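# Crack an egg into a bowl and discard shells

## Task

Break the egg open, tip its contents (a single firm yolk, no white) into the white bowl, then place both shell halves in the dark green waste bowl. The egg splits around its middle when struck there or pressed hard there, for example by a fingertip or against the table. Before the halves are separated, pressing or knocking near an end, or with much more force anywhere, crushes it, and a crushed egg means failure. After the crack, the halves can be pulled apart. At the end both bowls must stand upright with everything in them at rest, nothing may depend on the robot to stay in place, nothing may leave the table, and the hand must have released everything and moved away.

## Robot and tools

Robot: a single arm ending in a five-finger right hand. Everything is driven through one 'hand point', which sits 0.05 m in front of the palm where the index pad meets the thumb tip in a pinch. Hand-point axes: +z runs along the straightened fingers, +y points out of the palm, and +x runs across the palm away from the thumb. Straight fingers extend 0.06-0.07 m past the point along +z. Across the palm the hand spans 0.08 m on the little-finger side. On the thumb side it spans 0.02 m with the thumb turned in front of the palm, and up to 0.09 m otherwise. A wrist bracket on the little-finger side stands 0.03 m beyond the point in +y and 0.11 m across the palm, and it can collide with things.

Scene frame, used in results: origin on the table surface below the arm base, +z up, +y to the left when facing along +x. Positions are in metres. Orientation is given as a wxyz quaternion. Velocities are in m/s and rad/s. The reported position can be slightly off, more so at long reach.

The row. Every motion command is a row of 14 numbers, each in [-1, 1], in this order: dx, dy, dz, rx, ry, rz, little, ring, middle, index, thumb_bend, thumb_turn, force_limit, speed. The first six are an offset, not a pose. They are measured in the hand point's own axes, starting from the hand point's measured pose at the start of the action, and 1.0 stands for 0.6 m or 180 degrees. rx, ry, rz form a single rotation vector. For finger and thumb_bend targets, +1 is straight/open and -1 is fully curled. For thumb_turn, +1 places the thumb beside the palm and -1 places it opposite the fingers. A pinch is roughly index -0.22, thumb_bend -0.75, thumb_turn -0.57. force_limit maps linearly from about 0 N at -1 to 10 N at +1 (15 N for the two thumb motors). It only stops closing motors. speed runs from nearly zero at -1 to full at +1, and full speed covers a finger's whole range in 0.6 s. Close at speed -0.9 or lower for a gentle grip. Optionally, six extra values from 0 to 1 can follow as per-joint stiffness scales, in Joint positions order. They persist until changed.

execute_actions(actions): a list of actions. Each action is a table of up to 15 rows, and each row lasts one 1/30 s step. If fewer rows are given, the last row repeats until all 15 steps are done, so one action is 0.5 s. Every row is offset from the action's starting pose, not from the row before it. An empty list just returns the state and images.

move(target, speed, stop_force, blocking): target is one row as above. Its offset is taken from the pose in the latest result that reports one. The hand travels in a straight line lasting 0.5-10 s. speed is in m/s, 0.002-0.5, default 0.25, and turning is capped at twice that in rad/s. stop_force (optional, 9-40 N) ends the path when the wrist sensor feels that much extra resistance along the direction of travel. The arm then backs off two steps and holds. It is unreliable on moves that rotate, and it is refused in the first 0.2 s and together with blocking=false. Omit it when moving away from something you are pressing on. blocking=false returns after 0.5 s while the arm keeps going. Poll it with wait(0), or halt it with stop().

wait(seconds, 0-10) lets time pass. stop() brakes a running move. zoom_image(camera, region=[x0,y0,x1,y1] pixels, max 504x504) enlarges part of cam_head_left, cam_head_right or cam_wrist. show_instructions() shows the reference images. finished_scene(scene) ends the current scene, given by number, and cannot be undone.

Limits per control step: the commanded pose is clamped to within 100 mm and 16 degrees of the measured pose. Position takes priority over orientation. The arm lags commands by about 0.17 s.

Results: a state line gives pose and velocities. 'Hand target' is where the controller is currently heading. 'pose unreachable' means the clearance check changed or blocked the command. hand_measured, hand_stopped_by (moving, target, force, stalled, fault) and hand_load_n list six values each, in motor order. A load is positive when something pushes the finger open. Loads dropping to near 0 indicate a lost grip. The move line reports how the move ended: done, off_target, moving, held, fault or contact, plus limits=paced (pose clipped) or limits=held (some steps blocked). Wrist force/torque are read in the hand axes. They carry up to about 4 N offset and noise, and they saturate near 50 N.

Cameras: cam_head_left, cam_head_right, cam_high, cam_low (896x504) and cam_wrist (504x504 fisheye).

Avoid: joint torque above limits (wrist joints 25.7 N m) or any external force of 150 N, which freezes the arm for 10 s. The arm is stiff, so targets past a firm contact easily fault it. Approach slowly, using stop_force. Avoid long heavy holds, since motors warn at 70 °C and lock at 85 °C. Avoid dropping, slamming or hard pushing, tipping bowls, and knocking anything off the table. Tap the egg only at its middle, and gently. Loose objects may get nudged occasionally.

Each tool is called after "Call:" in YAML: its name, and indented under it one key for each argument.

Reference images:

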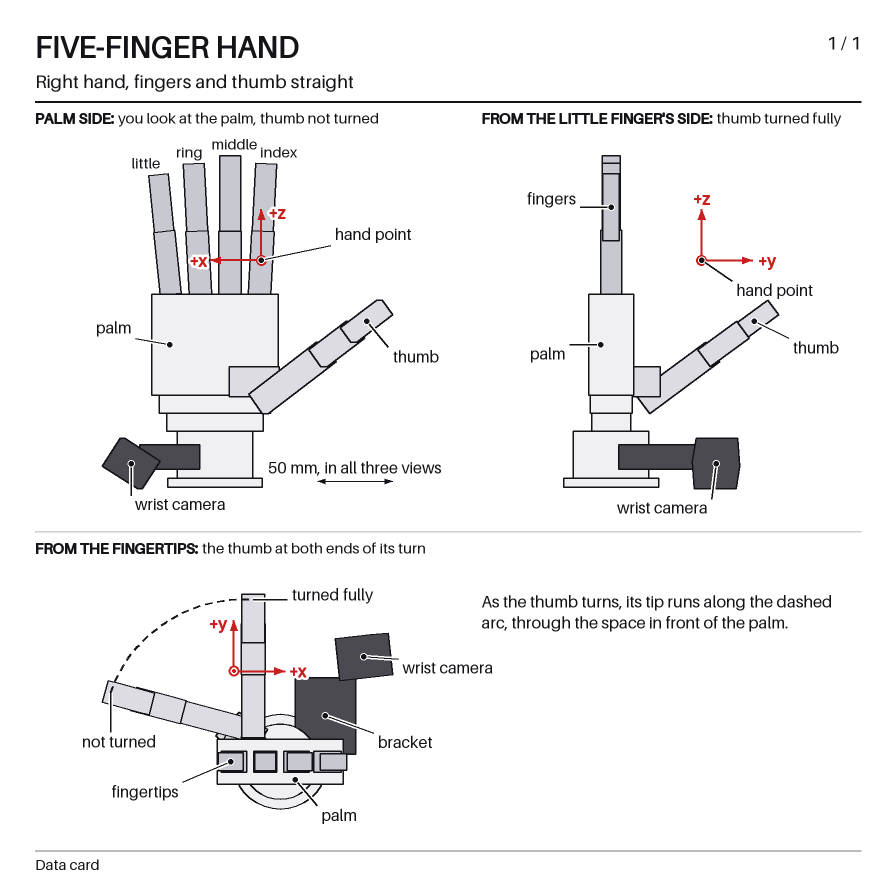

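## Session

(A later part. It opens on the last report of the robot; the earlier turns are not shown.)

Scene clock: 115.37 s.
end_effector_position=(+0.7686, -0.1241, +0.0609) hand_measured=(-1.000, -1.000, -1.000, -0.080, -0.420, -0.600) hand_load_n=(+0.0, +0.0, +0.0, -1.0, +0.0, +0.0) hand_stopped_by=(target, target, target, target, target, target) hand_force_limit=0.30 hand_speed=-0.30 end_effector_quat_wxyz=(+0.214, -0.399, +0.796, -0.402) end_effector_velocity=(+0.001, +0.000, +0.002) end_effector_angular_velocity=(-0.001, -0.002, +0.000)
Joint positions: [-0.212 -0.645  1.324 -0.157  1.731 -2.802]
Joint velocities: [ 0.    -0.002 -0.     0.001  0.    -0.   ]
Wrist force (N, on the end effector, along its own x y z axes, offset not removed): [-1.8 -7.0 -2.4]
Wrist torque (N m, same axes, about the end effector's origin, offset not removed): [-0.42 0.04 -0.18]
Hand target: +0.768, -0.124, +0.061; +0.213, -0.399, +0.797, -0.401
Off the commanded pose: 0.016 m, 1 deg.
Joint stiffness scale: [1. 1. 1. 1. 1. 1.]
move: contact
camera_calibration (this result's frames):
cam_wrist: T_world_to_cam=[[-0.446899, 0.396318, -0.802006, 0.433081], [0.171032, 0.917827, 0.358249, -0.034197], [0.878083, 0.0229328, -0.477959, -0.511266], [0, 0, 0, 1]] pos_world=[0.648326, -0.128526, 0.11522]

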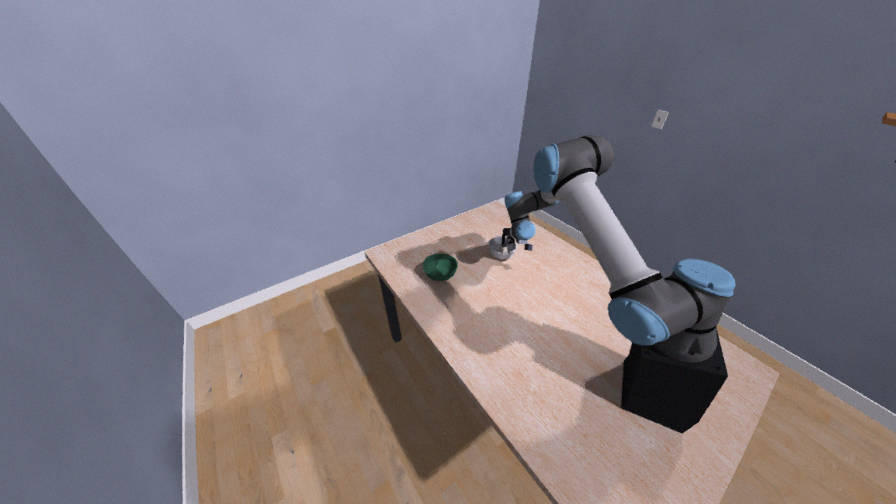

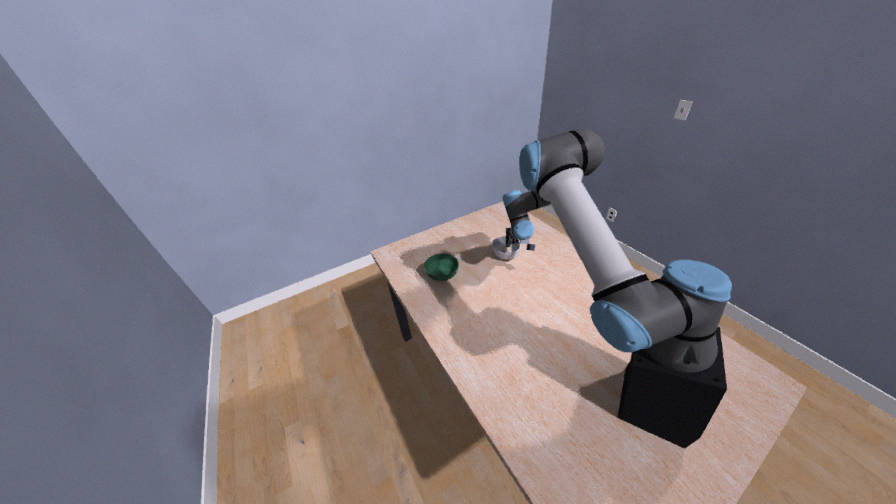

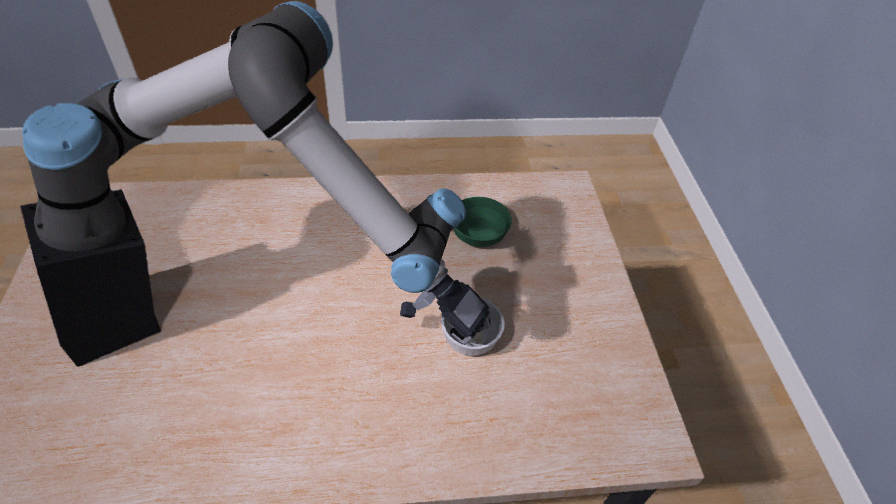

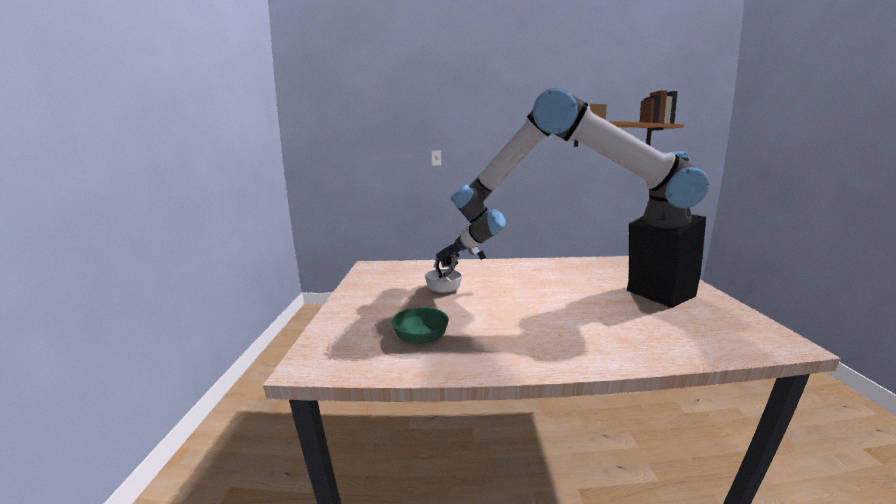

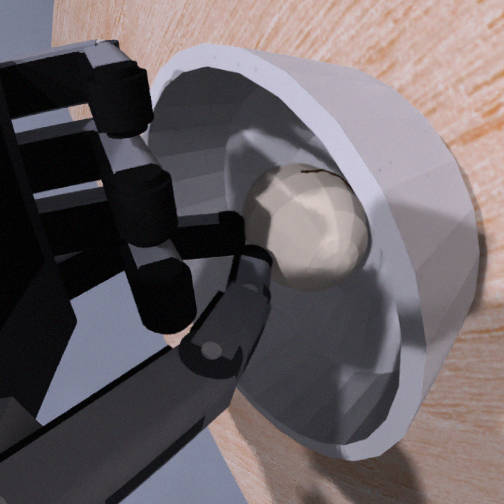

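Call:
move:
  target: [0,0.0115,-0.004,0,0,0,-1,-1,-1,-0.08,-0.25,-0.6,0.3,-0.8]
  speed: 0.01

Call:
zoom_image:
  camera: "cam_low"
  region: [410,230,490,300]

Scene clock: 116.63 s.
end_effector_position=(+0.7678, -0.1236, +0.0609) hand_measured=(-1.000, -1.000, -1.000, -0.080, -0.250, -0.600) hand_load_n=(+0.0, +0.0, +0.0, -0.5, +0.0, +0.0) hand_stopped_by=(target, target, target, target, target, target) hand_force_limit=0.30 hand_speed=-0.80 end_effector_quat_wxyz=(+0.216, -0.397, +0.795, -0.405) end_effector_velocity=(+0.000, +0.000, +0.000) end_effector_angular_velocity=(-0.001, -0.004, -0.000)
Joint positions: [-0.211 -0.648  1.335 -0.173  1.735 -2.8  ]
Joint velocities: [ 0.    -0.001  0.002 -0.005  0.001  0.001]
Wrist force (N, on the end effector, along its own x y z axes, offset not removed): [1.7 -8.0 -3.3]
Wrist torque (N m, same axes, about the end effector's origin, offset not removed): [-0.37 -0.48 0.02]
Hand target: +0.764, -0.121, +0.057; +0.214, -0.399, +0.796, -0.402
Off the commanded pose: 0.007 m, 1 deg.
Joint stiffness scale: [1. 1. 1. 1. 1. 1.]
move: off_target
camera_calibration (this result's frames):
cam_wrist: T_world_to_cam=[[-0.439813, 0.394412, -0.806848, 0.427176], [0.169105, 0.918704, 0.356912, -0.0328573], [0.882025, 0.0205322, -0.470755, -0.514371], [0, 0, 0, 1]] pos_world=[0.647122, -0.127736, 0.114251]

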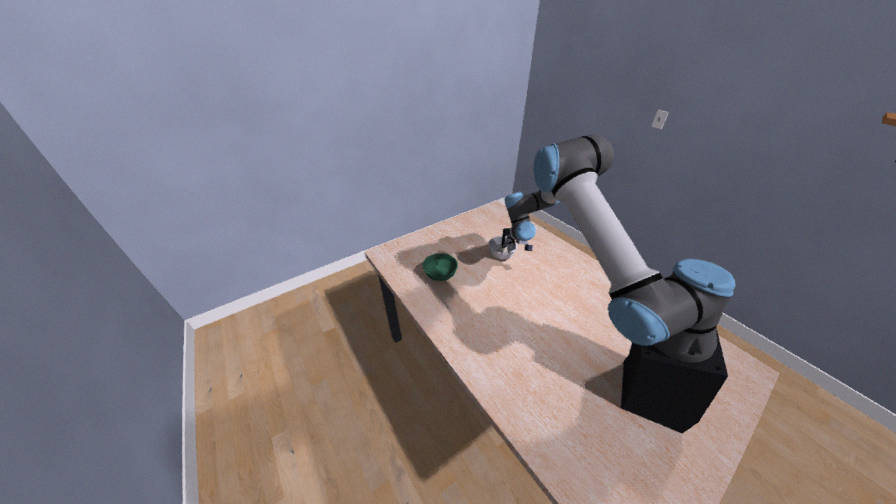

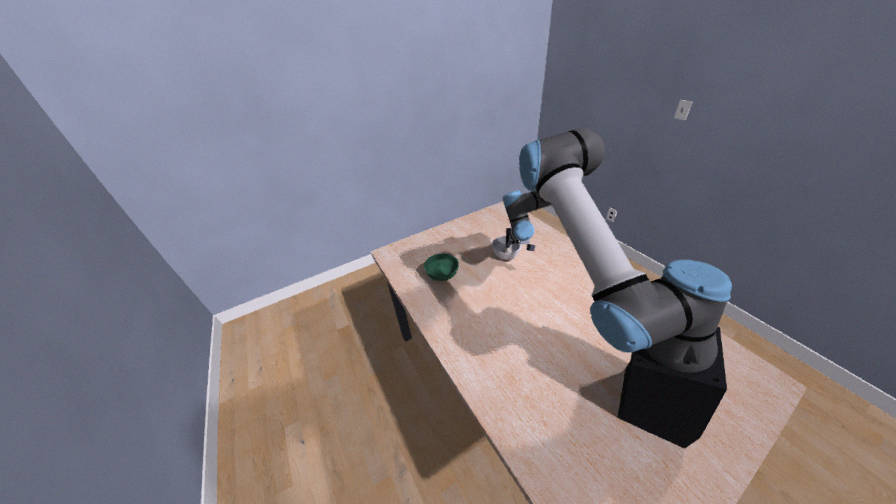

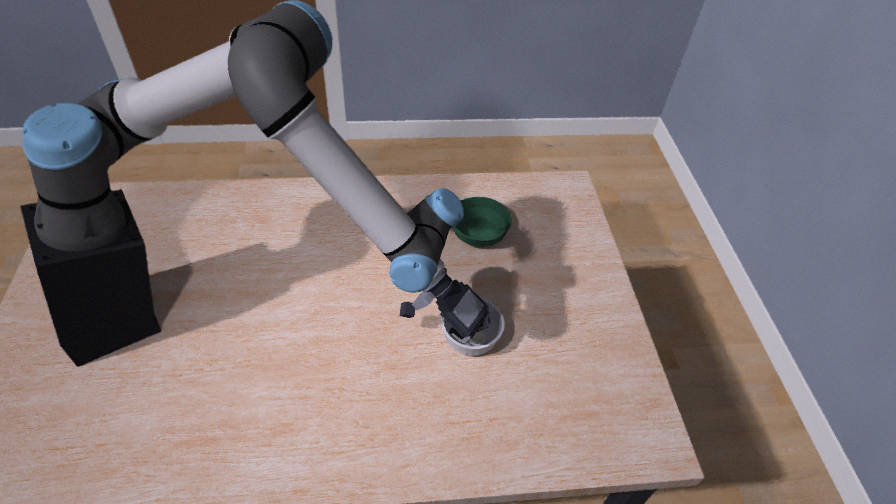

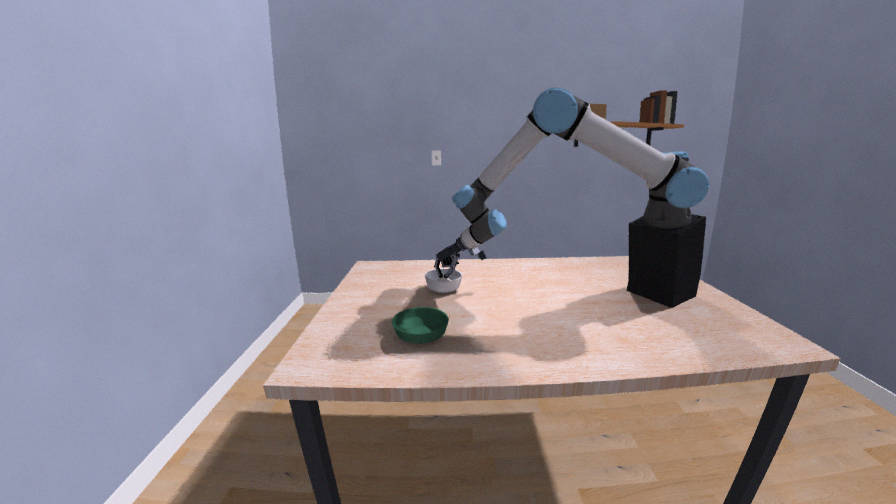

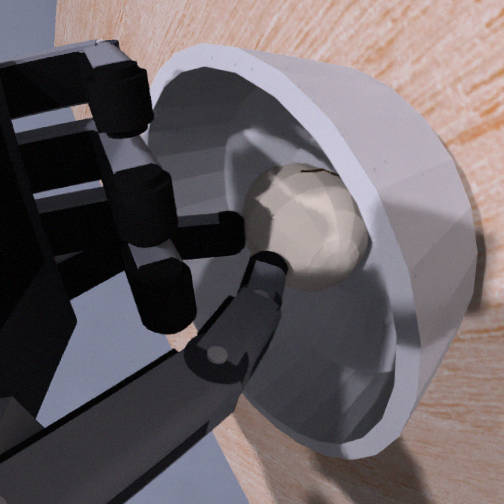

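Region (410, 230, 490, 300) of cam_low's 896x504 image, scaled by 6.300, with more detail than that image has; it fills the top 441 rows of this view, and the rest is white.

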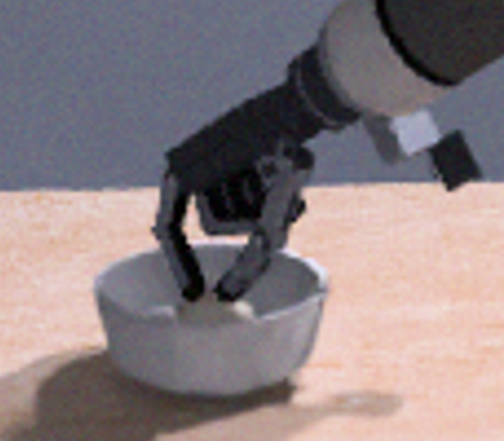

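Call:
move:
  target: [0,0.016,0.001,0,0,0,-1,-1,-1,0.03,-0.08,-0.63,0.3,-0.9]
  speed: 0.02

Call:
zoom_image:
  camera: "cam_low"
  region: [410,230,490,300]

Scene clock: 118.63 s.
end_effector_position=(+0.7690, -0.1231, +0.0593) hand_measured=(-1.000, -1.000, -1.000, +0.030, -0.082, -0.630) hand_load_n=(+0.0, +0.0, +0.0, -1.0, -1.5, +0.0) hand_stopped_by=(target, target, target, target, target, target) hand_force_limit=0.30 hand_speed=-0.90 end_effector_quat_wxyz=(+0.220, -0.395, +0.793, -0.409) end_effector_velocity=(+0.001, -0.000, +0.001) end_effector_angular_velocity=(-0.000, -0.001, +0.000)
Joint positions: [-0.208 -0.646  1.341 -0.192  1.739 -2.798]
Joint velocities: [-0.    -0.    -0.001  0.001 -0.    -0.   ]
Wrist force (N, on the end effector, along its own x y z axes, offset not removed): [-0.6 -6.7 -5.2]
Wrist torque (N m, same axes, about the end effector's origin, offset not removed): [-0.14 0.10 0.02]
Hand target: +0.764, -0.120, +0.053; +0.216, -0.397, +0.795, -0.405
Off the commanded pose: 0.009 m, 1 deg.
Joint stiffness scale: [1. 1. 1. 1. 1. 1.]
move: off_target
camera_calibration (this result's frames):
cam_wrist: T_world_to_cam=[[-0.430557, 0.391453, -0.813256, 0.419102], [0.165283, 0.92001, 0.355334, -0.0297839], [0.8873, 0.0185745, -0.460818, -0.52099], [0, 0, 0, 1]] pos_world=[0.647645, -0.12698, 0.111339]

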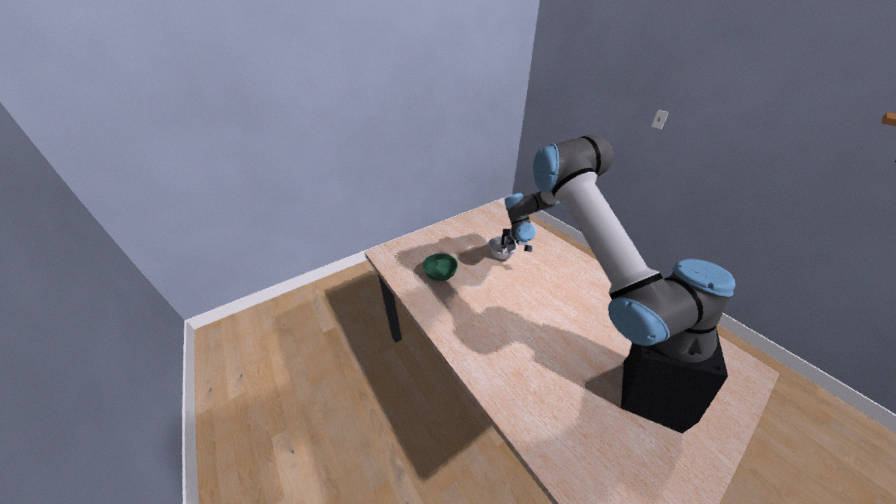

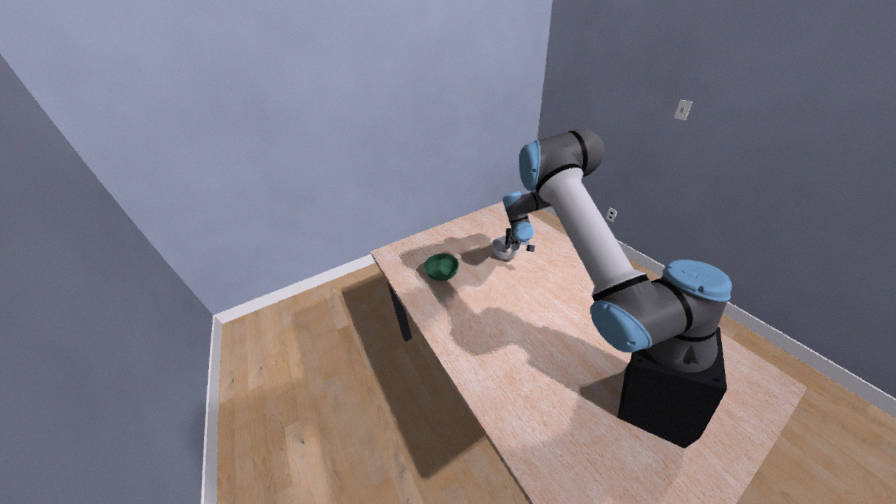

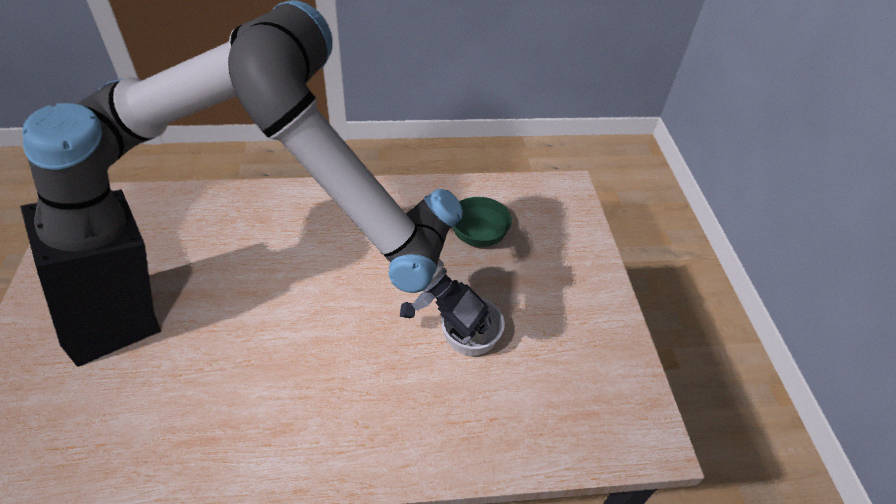

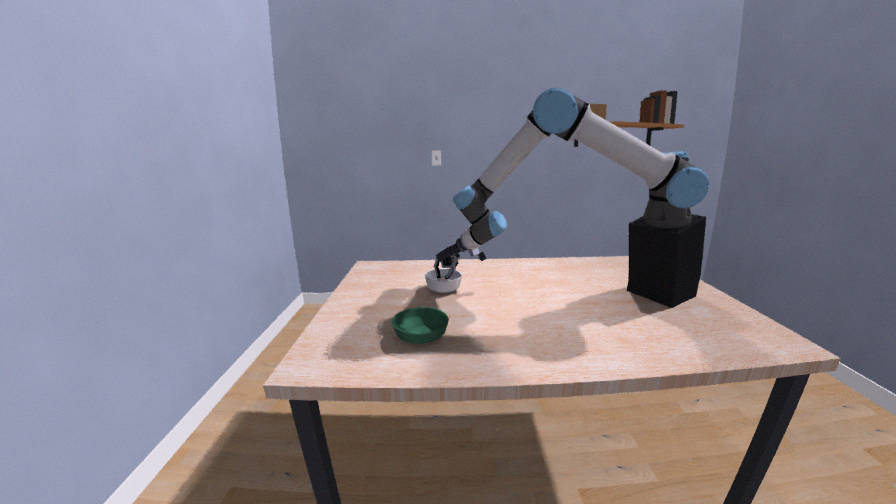

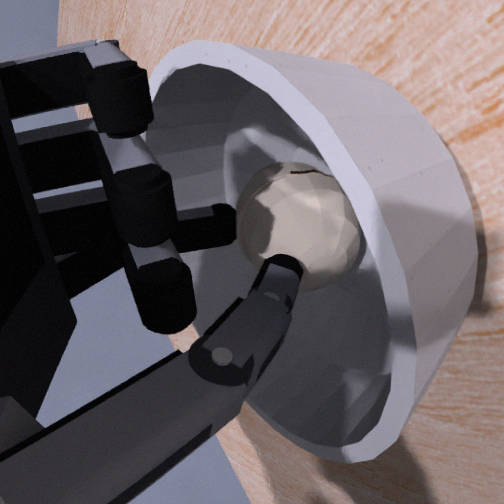

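Region (410, 230, 490, 300) of cam_low's 896x504 image, scaled by 6.300, with more detail than that image has; it fills the top 441 rows of this view, and the rest is white.

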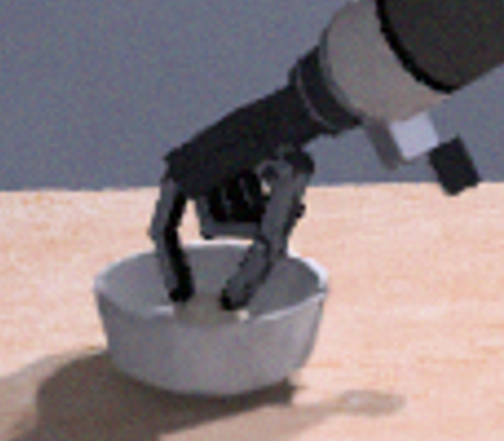

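Call:
move:
  target: [0,0,-0.012,0.02,0,0,-1,-1,-1,-0.08,-0.3,-0.63,0.3,-0.6]
  speed: 0.03

Call:
move:
  target: [0,0.036,0.009,0,0,0,-1,-1,-1,-0.08,-0.3,-0.63,0.3,-0.6]
  speed: 0.015

Call:
zoom_image:
  camera: "cam_low"
  region: [410,230,490,300]

Scene clock: 120.13 s.
end_effector_position=(+0.7647, -0.1211, +0.0629) hand_measured=(-1.000, -1.000, -1.000, -0.010, -0.300, -0.630) hand_load_n=(+0.0, +0.0, +0.0, +0.0, +0.0, +0.0) hand_stopped_by=(target, target, target, force, target, target) hand_force_limit=0.30 hand_speed=-0.60 end_effector_quat_wxyz=(+0.231, -0.388, +0.781, -0.432) end_effector_velocity=(-0.000, +0.000, +0.001) end_effector_angular_velocity=(-0.013, -0.019, -0.000)
Joint positions: [-0.199 -0.669  1.409 -0.294  1.768 -2.802]
Joint velocities: [ 0.003 -0.004  0.02  -0.038  0.01  -0.002]
Wrist force (N, on the end effector, along its own x y z axes, offset not removed): [-0.8 -1.6 0.7]
Wrist torque (N m, same axes, about the end effector's origin, offset not removed): [-0.17 -0.10 -0.14]
Hand target: +0.764, -0.120, +0.063; +0.232, -0.388, +0.780, -0.433
Off the commanded pose: 0.002 m, 0 deg.
Joint stiffness scale: [1. 1. 1. 1. 1. 1.]
move: done
camera_calibration (this result's frames):
cam_wrist: T_world_to_cam=[[-0.389363, 0.363938, -0.846136, 0.386638], [0.151238, 0.931423, 0.331027, -0.0185582], [0.908583, 0.000922159, -0.417703, -0.536657], [0, 0, 0, 1]] pos_world=[0.640947, -0.122932, 0.109128]

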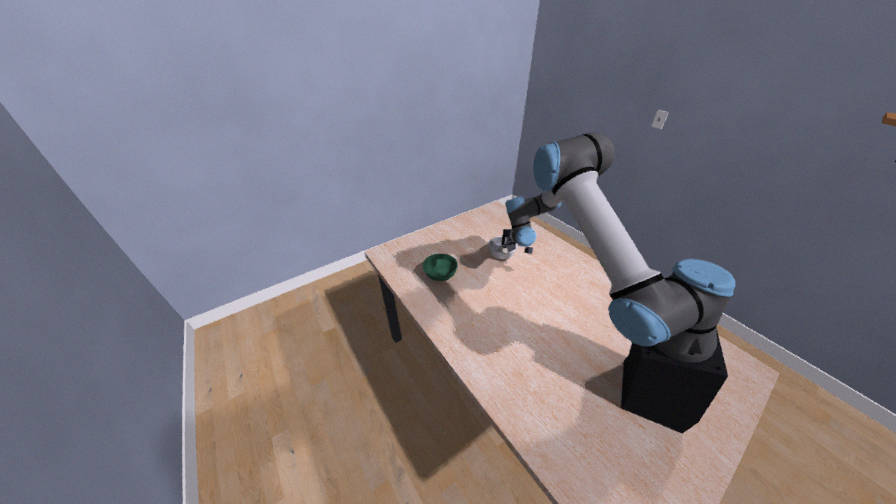

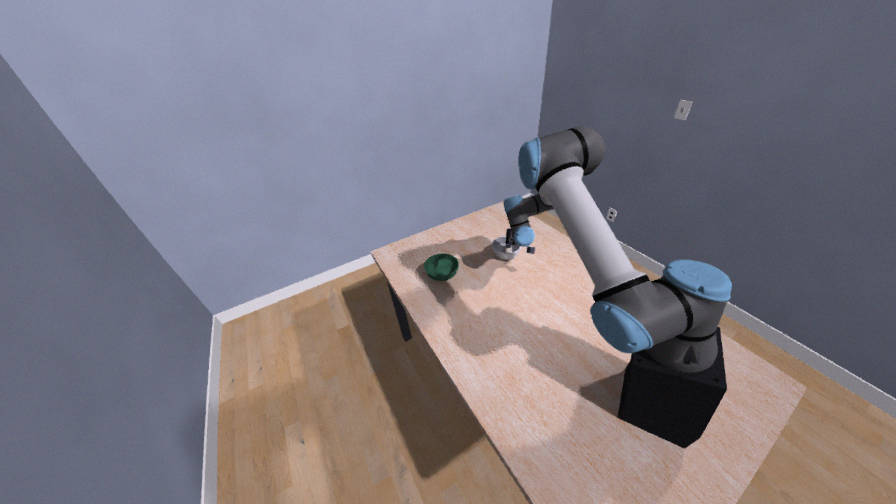

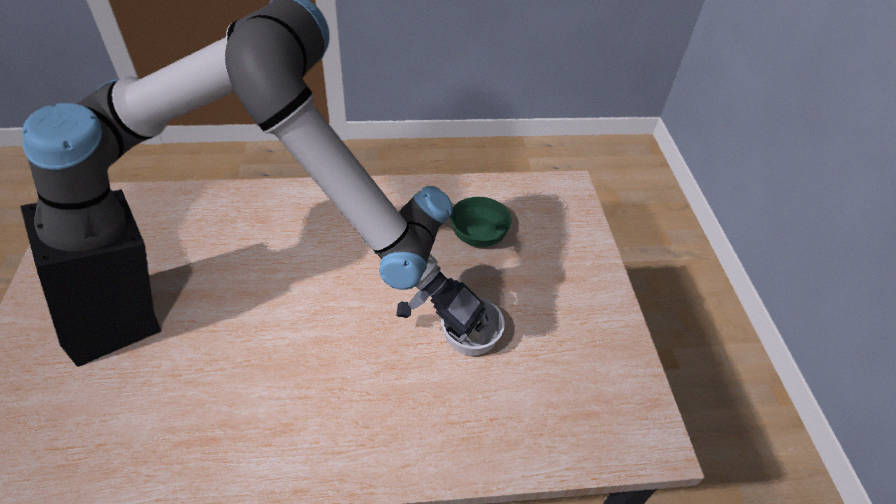

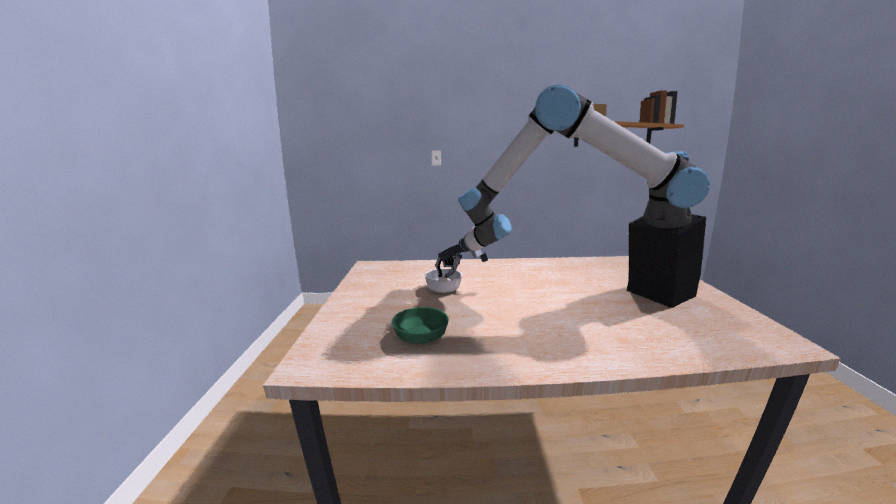

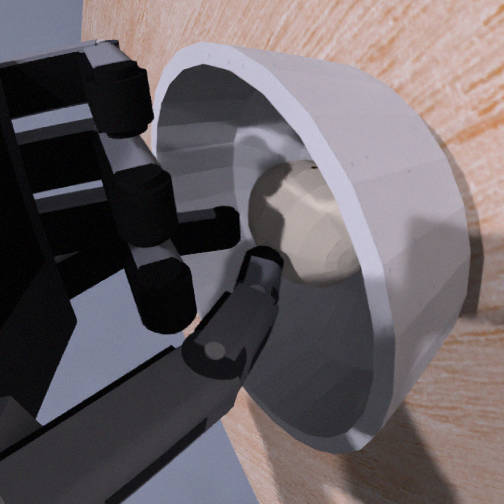

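Scene clock: 121.83 s.
end_effector_position=(+0.7690, -0.1207, +0.0577) hand_measured=(-1.000, -1.000, -1.000, -0.010, -0.304, -0.630) hand_load_n=(+0.0, +0.0, +0.0, +3.0, -8.5, +1.0) hand_stopped_by=(target, target, target, force, target, target) hand_force_limit=0.30 hand_speed=-0.60 end_effector_quat_wxyz=(+0.239, -0.383, +0.777, -0.440) end_effector_velocity=(+0.002, +0.001, -0.000) end_effector_angular_velocity=(-0.002, -0.010, +0.001)
Joint positions: [-0.193 -0.656  1.41  -0.331  1.777 -2.798]
Joint velocities: [ 0.003  0.003 -0.    -0.012  0.003  0.002]
Wrist force (N, on the end effector, along its own x y z axes, offset not removed): [0.6 -20.2 -12.2]
Wrist torque (N m, same axes, about the end effector's origin, offset not removed): [-0.63 -0.34 -0.19]
Hand target: +0.759, -0.117, +0.042; +0.231, -0.388, +0.781, -0.432
Off the commanded pose: 0.019 m, 1 deg.
Joint stiffness scale: [1. 1. 1. 1. 1. 1.]
move: off_target
camera_calibration (this result's frames):
cam_wrist: T_world_to_cam=[[-0.368905, 0.357936, -0.857782, 0.367964], [0.144409, 0.933741, 0.327527, -0.0121296], [0.91818, -0.00304502, -0.396151, -0.551851], [0, 0, 0, 1]] pos_world=[0.644195, -0.122062, 0.100989]

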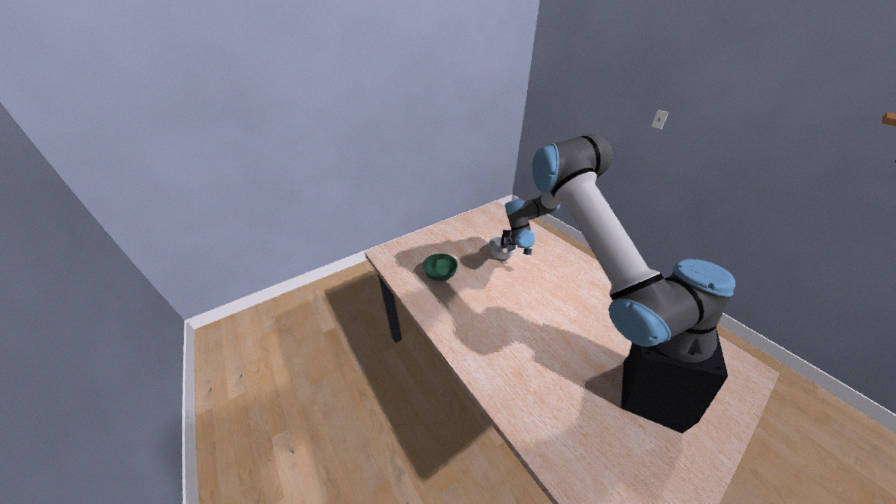

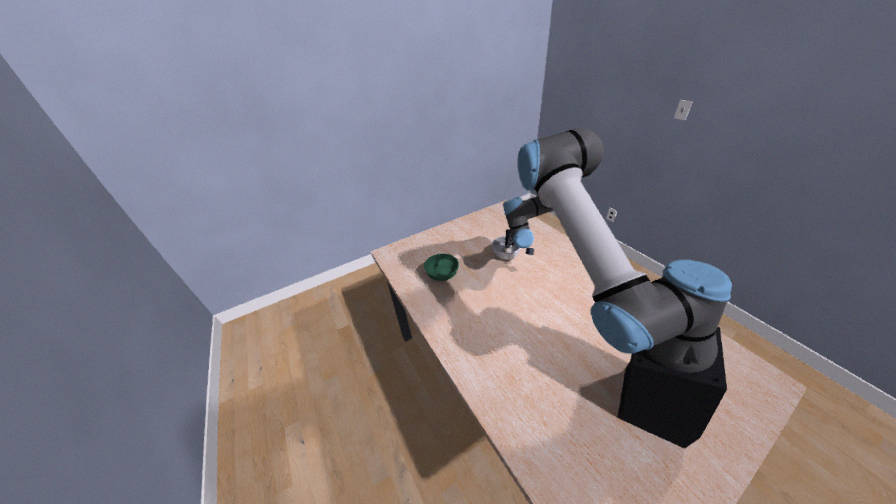

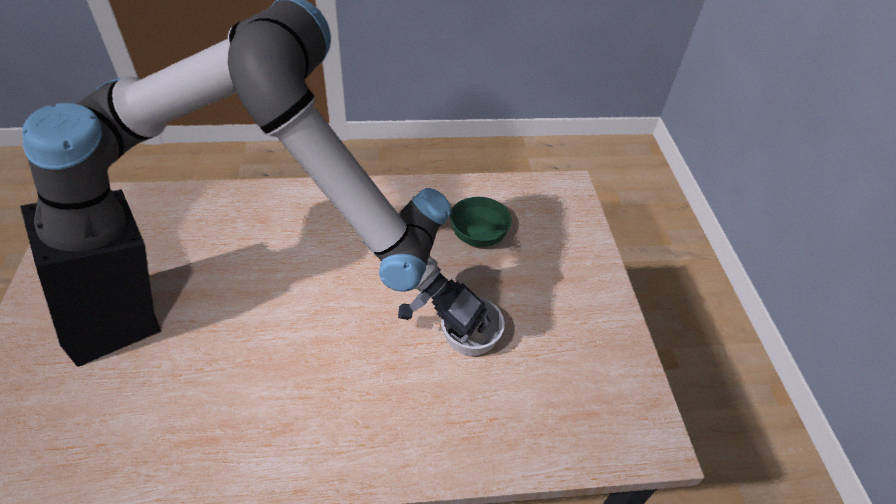

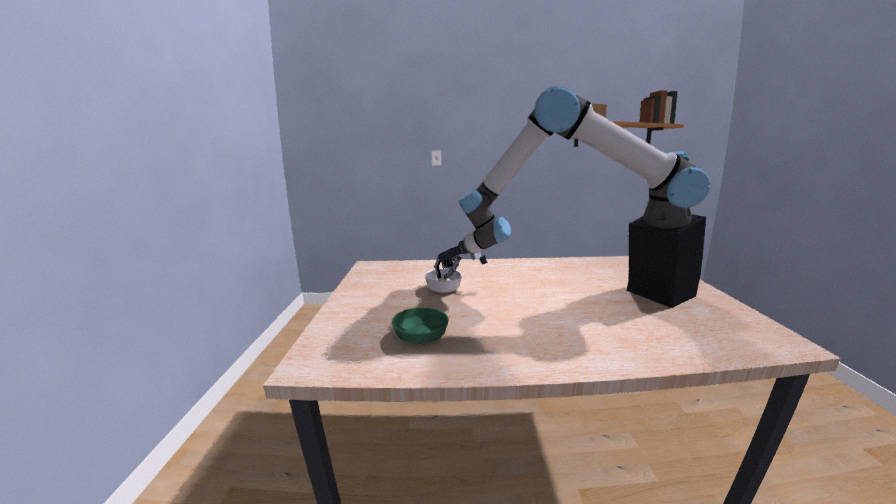

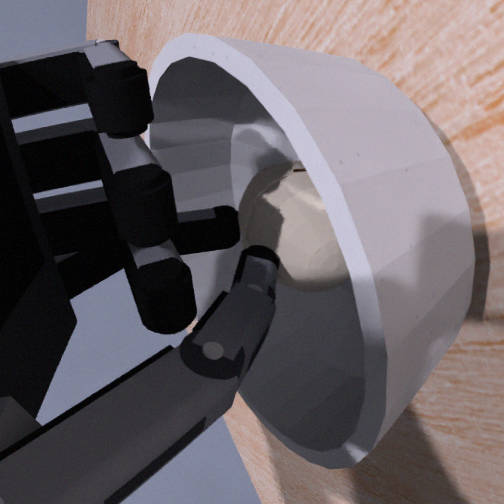

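Region (410, 230, 490, 300) of cam_low's 896x504 image, scaled by 6.300, with more detail than that image has; it fills the top 441 rows of this view, and the rest is white.

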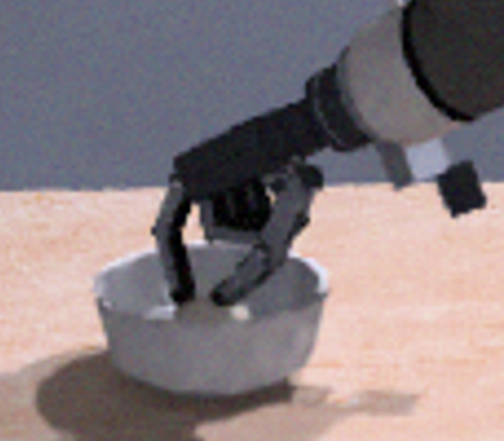

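Call:
execute_actions:
  actions: []

Scene clock: 122.17 s.
end_effector_position=(+0.7693, -0.1206, +0.0577) hand_measured=(-1.000, -1.000, -1.000, -0.010, -0.304, -0.630) hand_load_n=(+0.0, +0.0, +0.0, +3.0, -9.0, +1.0) hand_stopped_by=(target, target, target, force, target, target) hand_force_limit=0.30 hand_speed=-0.60 end_effector_quat_wxyz=(+0.239, -0.383, +0.776, -0.440) end_effector_velocity=(-0.000, +0.000, -0.000) end_effector_angular_velocity=(+0.001, -0.001, -0.001)
Joint positions: [-0.192 -0.655  1.41  -0.332  1.778 -2.798]
Joint velocities: [ 0.    -0.     0.    -0.     0.     0.001]
Wrist force (N, on the end effector, along its own x y z axes, offset not removed): [0.4 -19.3 -17.7]
Wrist torque (N m, same axes, about the end effector's origin, offset not removed): [-0.23 -0.04 -0.07]
Hand target: +0.759, -0.117, +0.042; +0.231, -0.388, +0.781, -0.432
Off the commanded pose: 0.019 m, 1 deg.
Joint stiffness scale: [1. 1. 1. 1. 1. 1.]
camera_calibration (this result's frames):
cam_wrist: T_world_to_cam=[[-0.367775, 0.357628, -0.858396, 0.367189], [0.143918, 0.933859, 0.327407, -0.0118183], [0.918711, -0.00312626, -0.394919, -0.552683], [0, 0, 0, 1]] pos_world=[0.644499, -0.122008, 0.100798]

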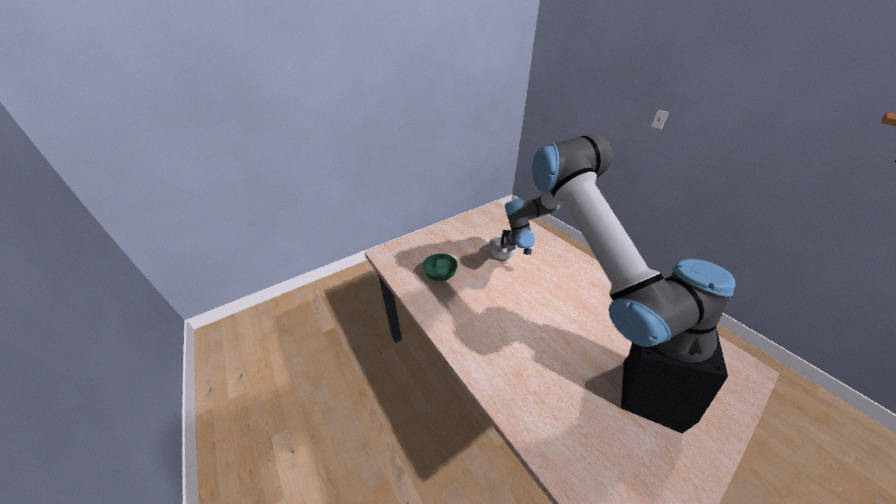

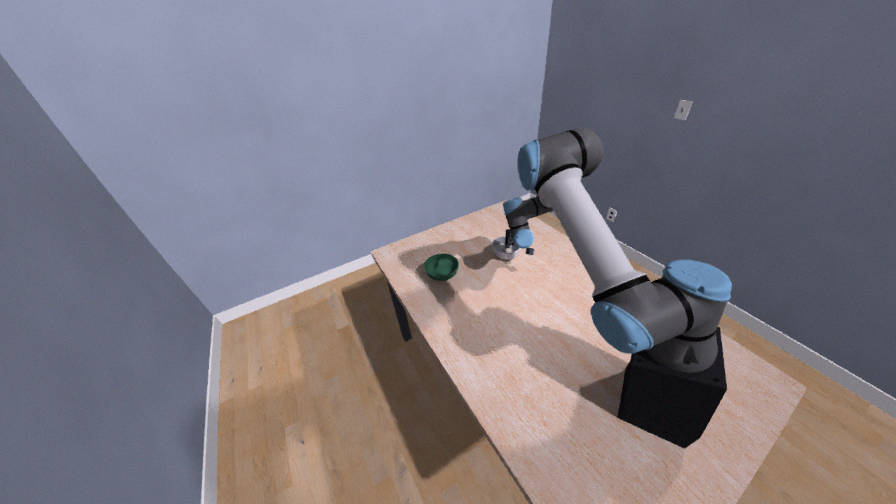

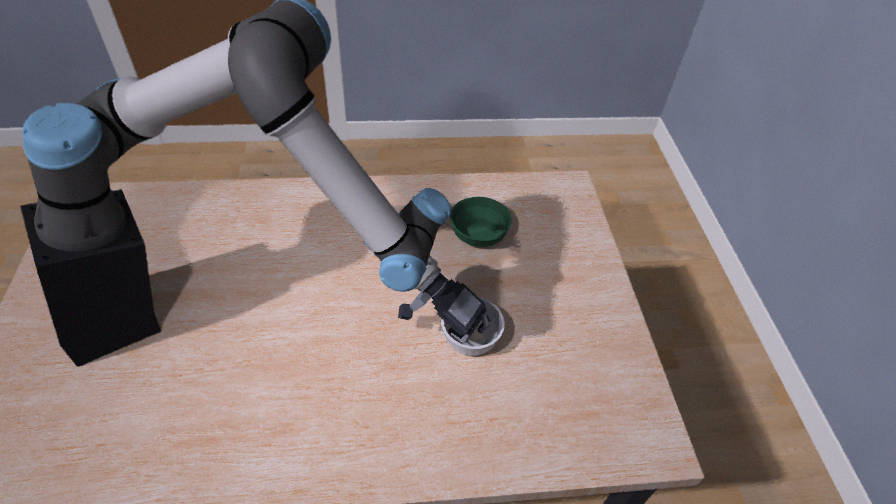

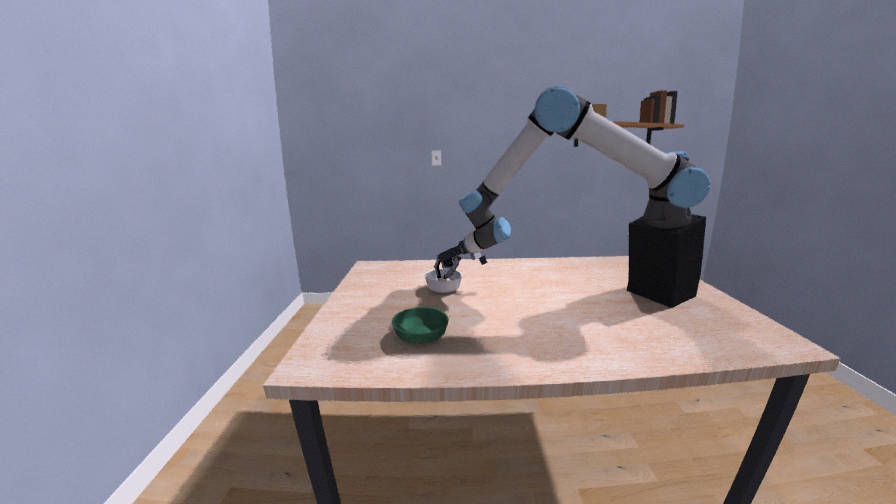

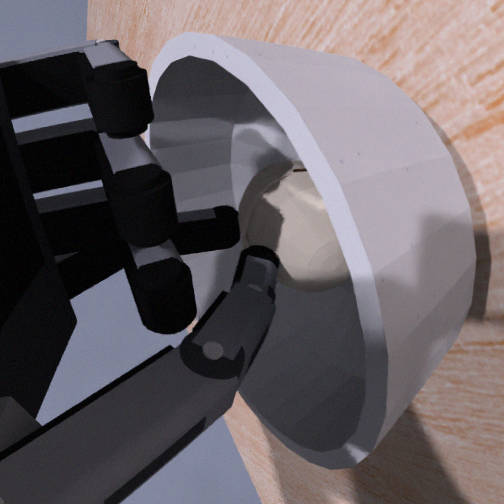

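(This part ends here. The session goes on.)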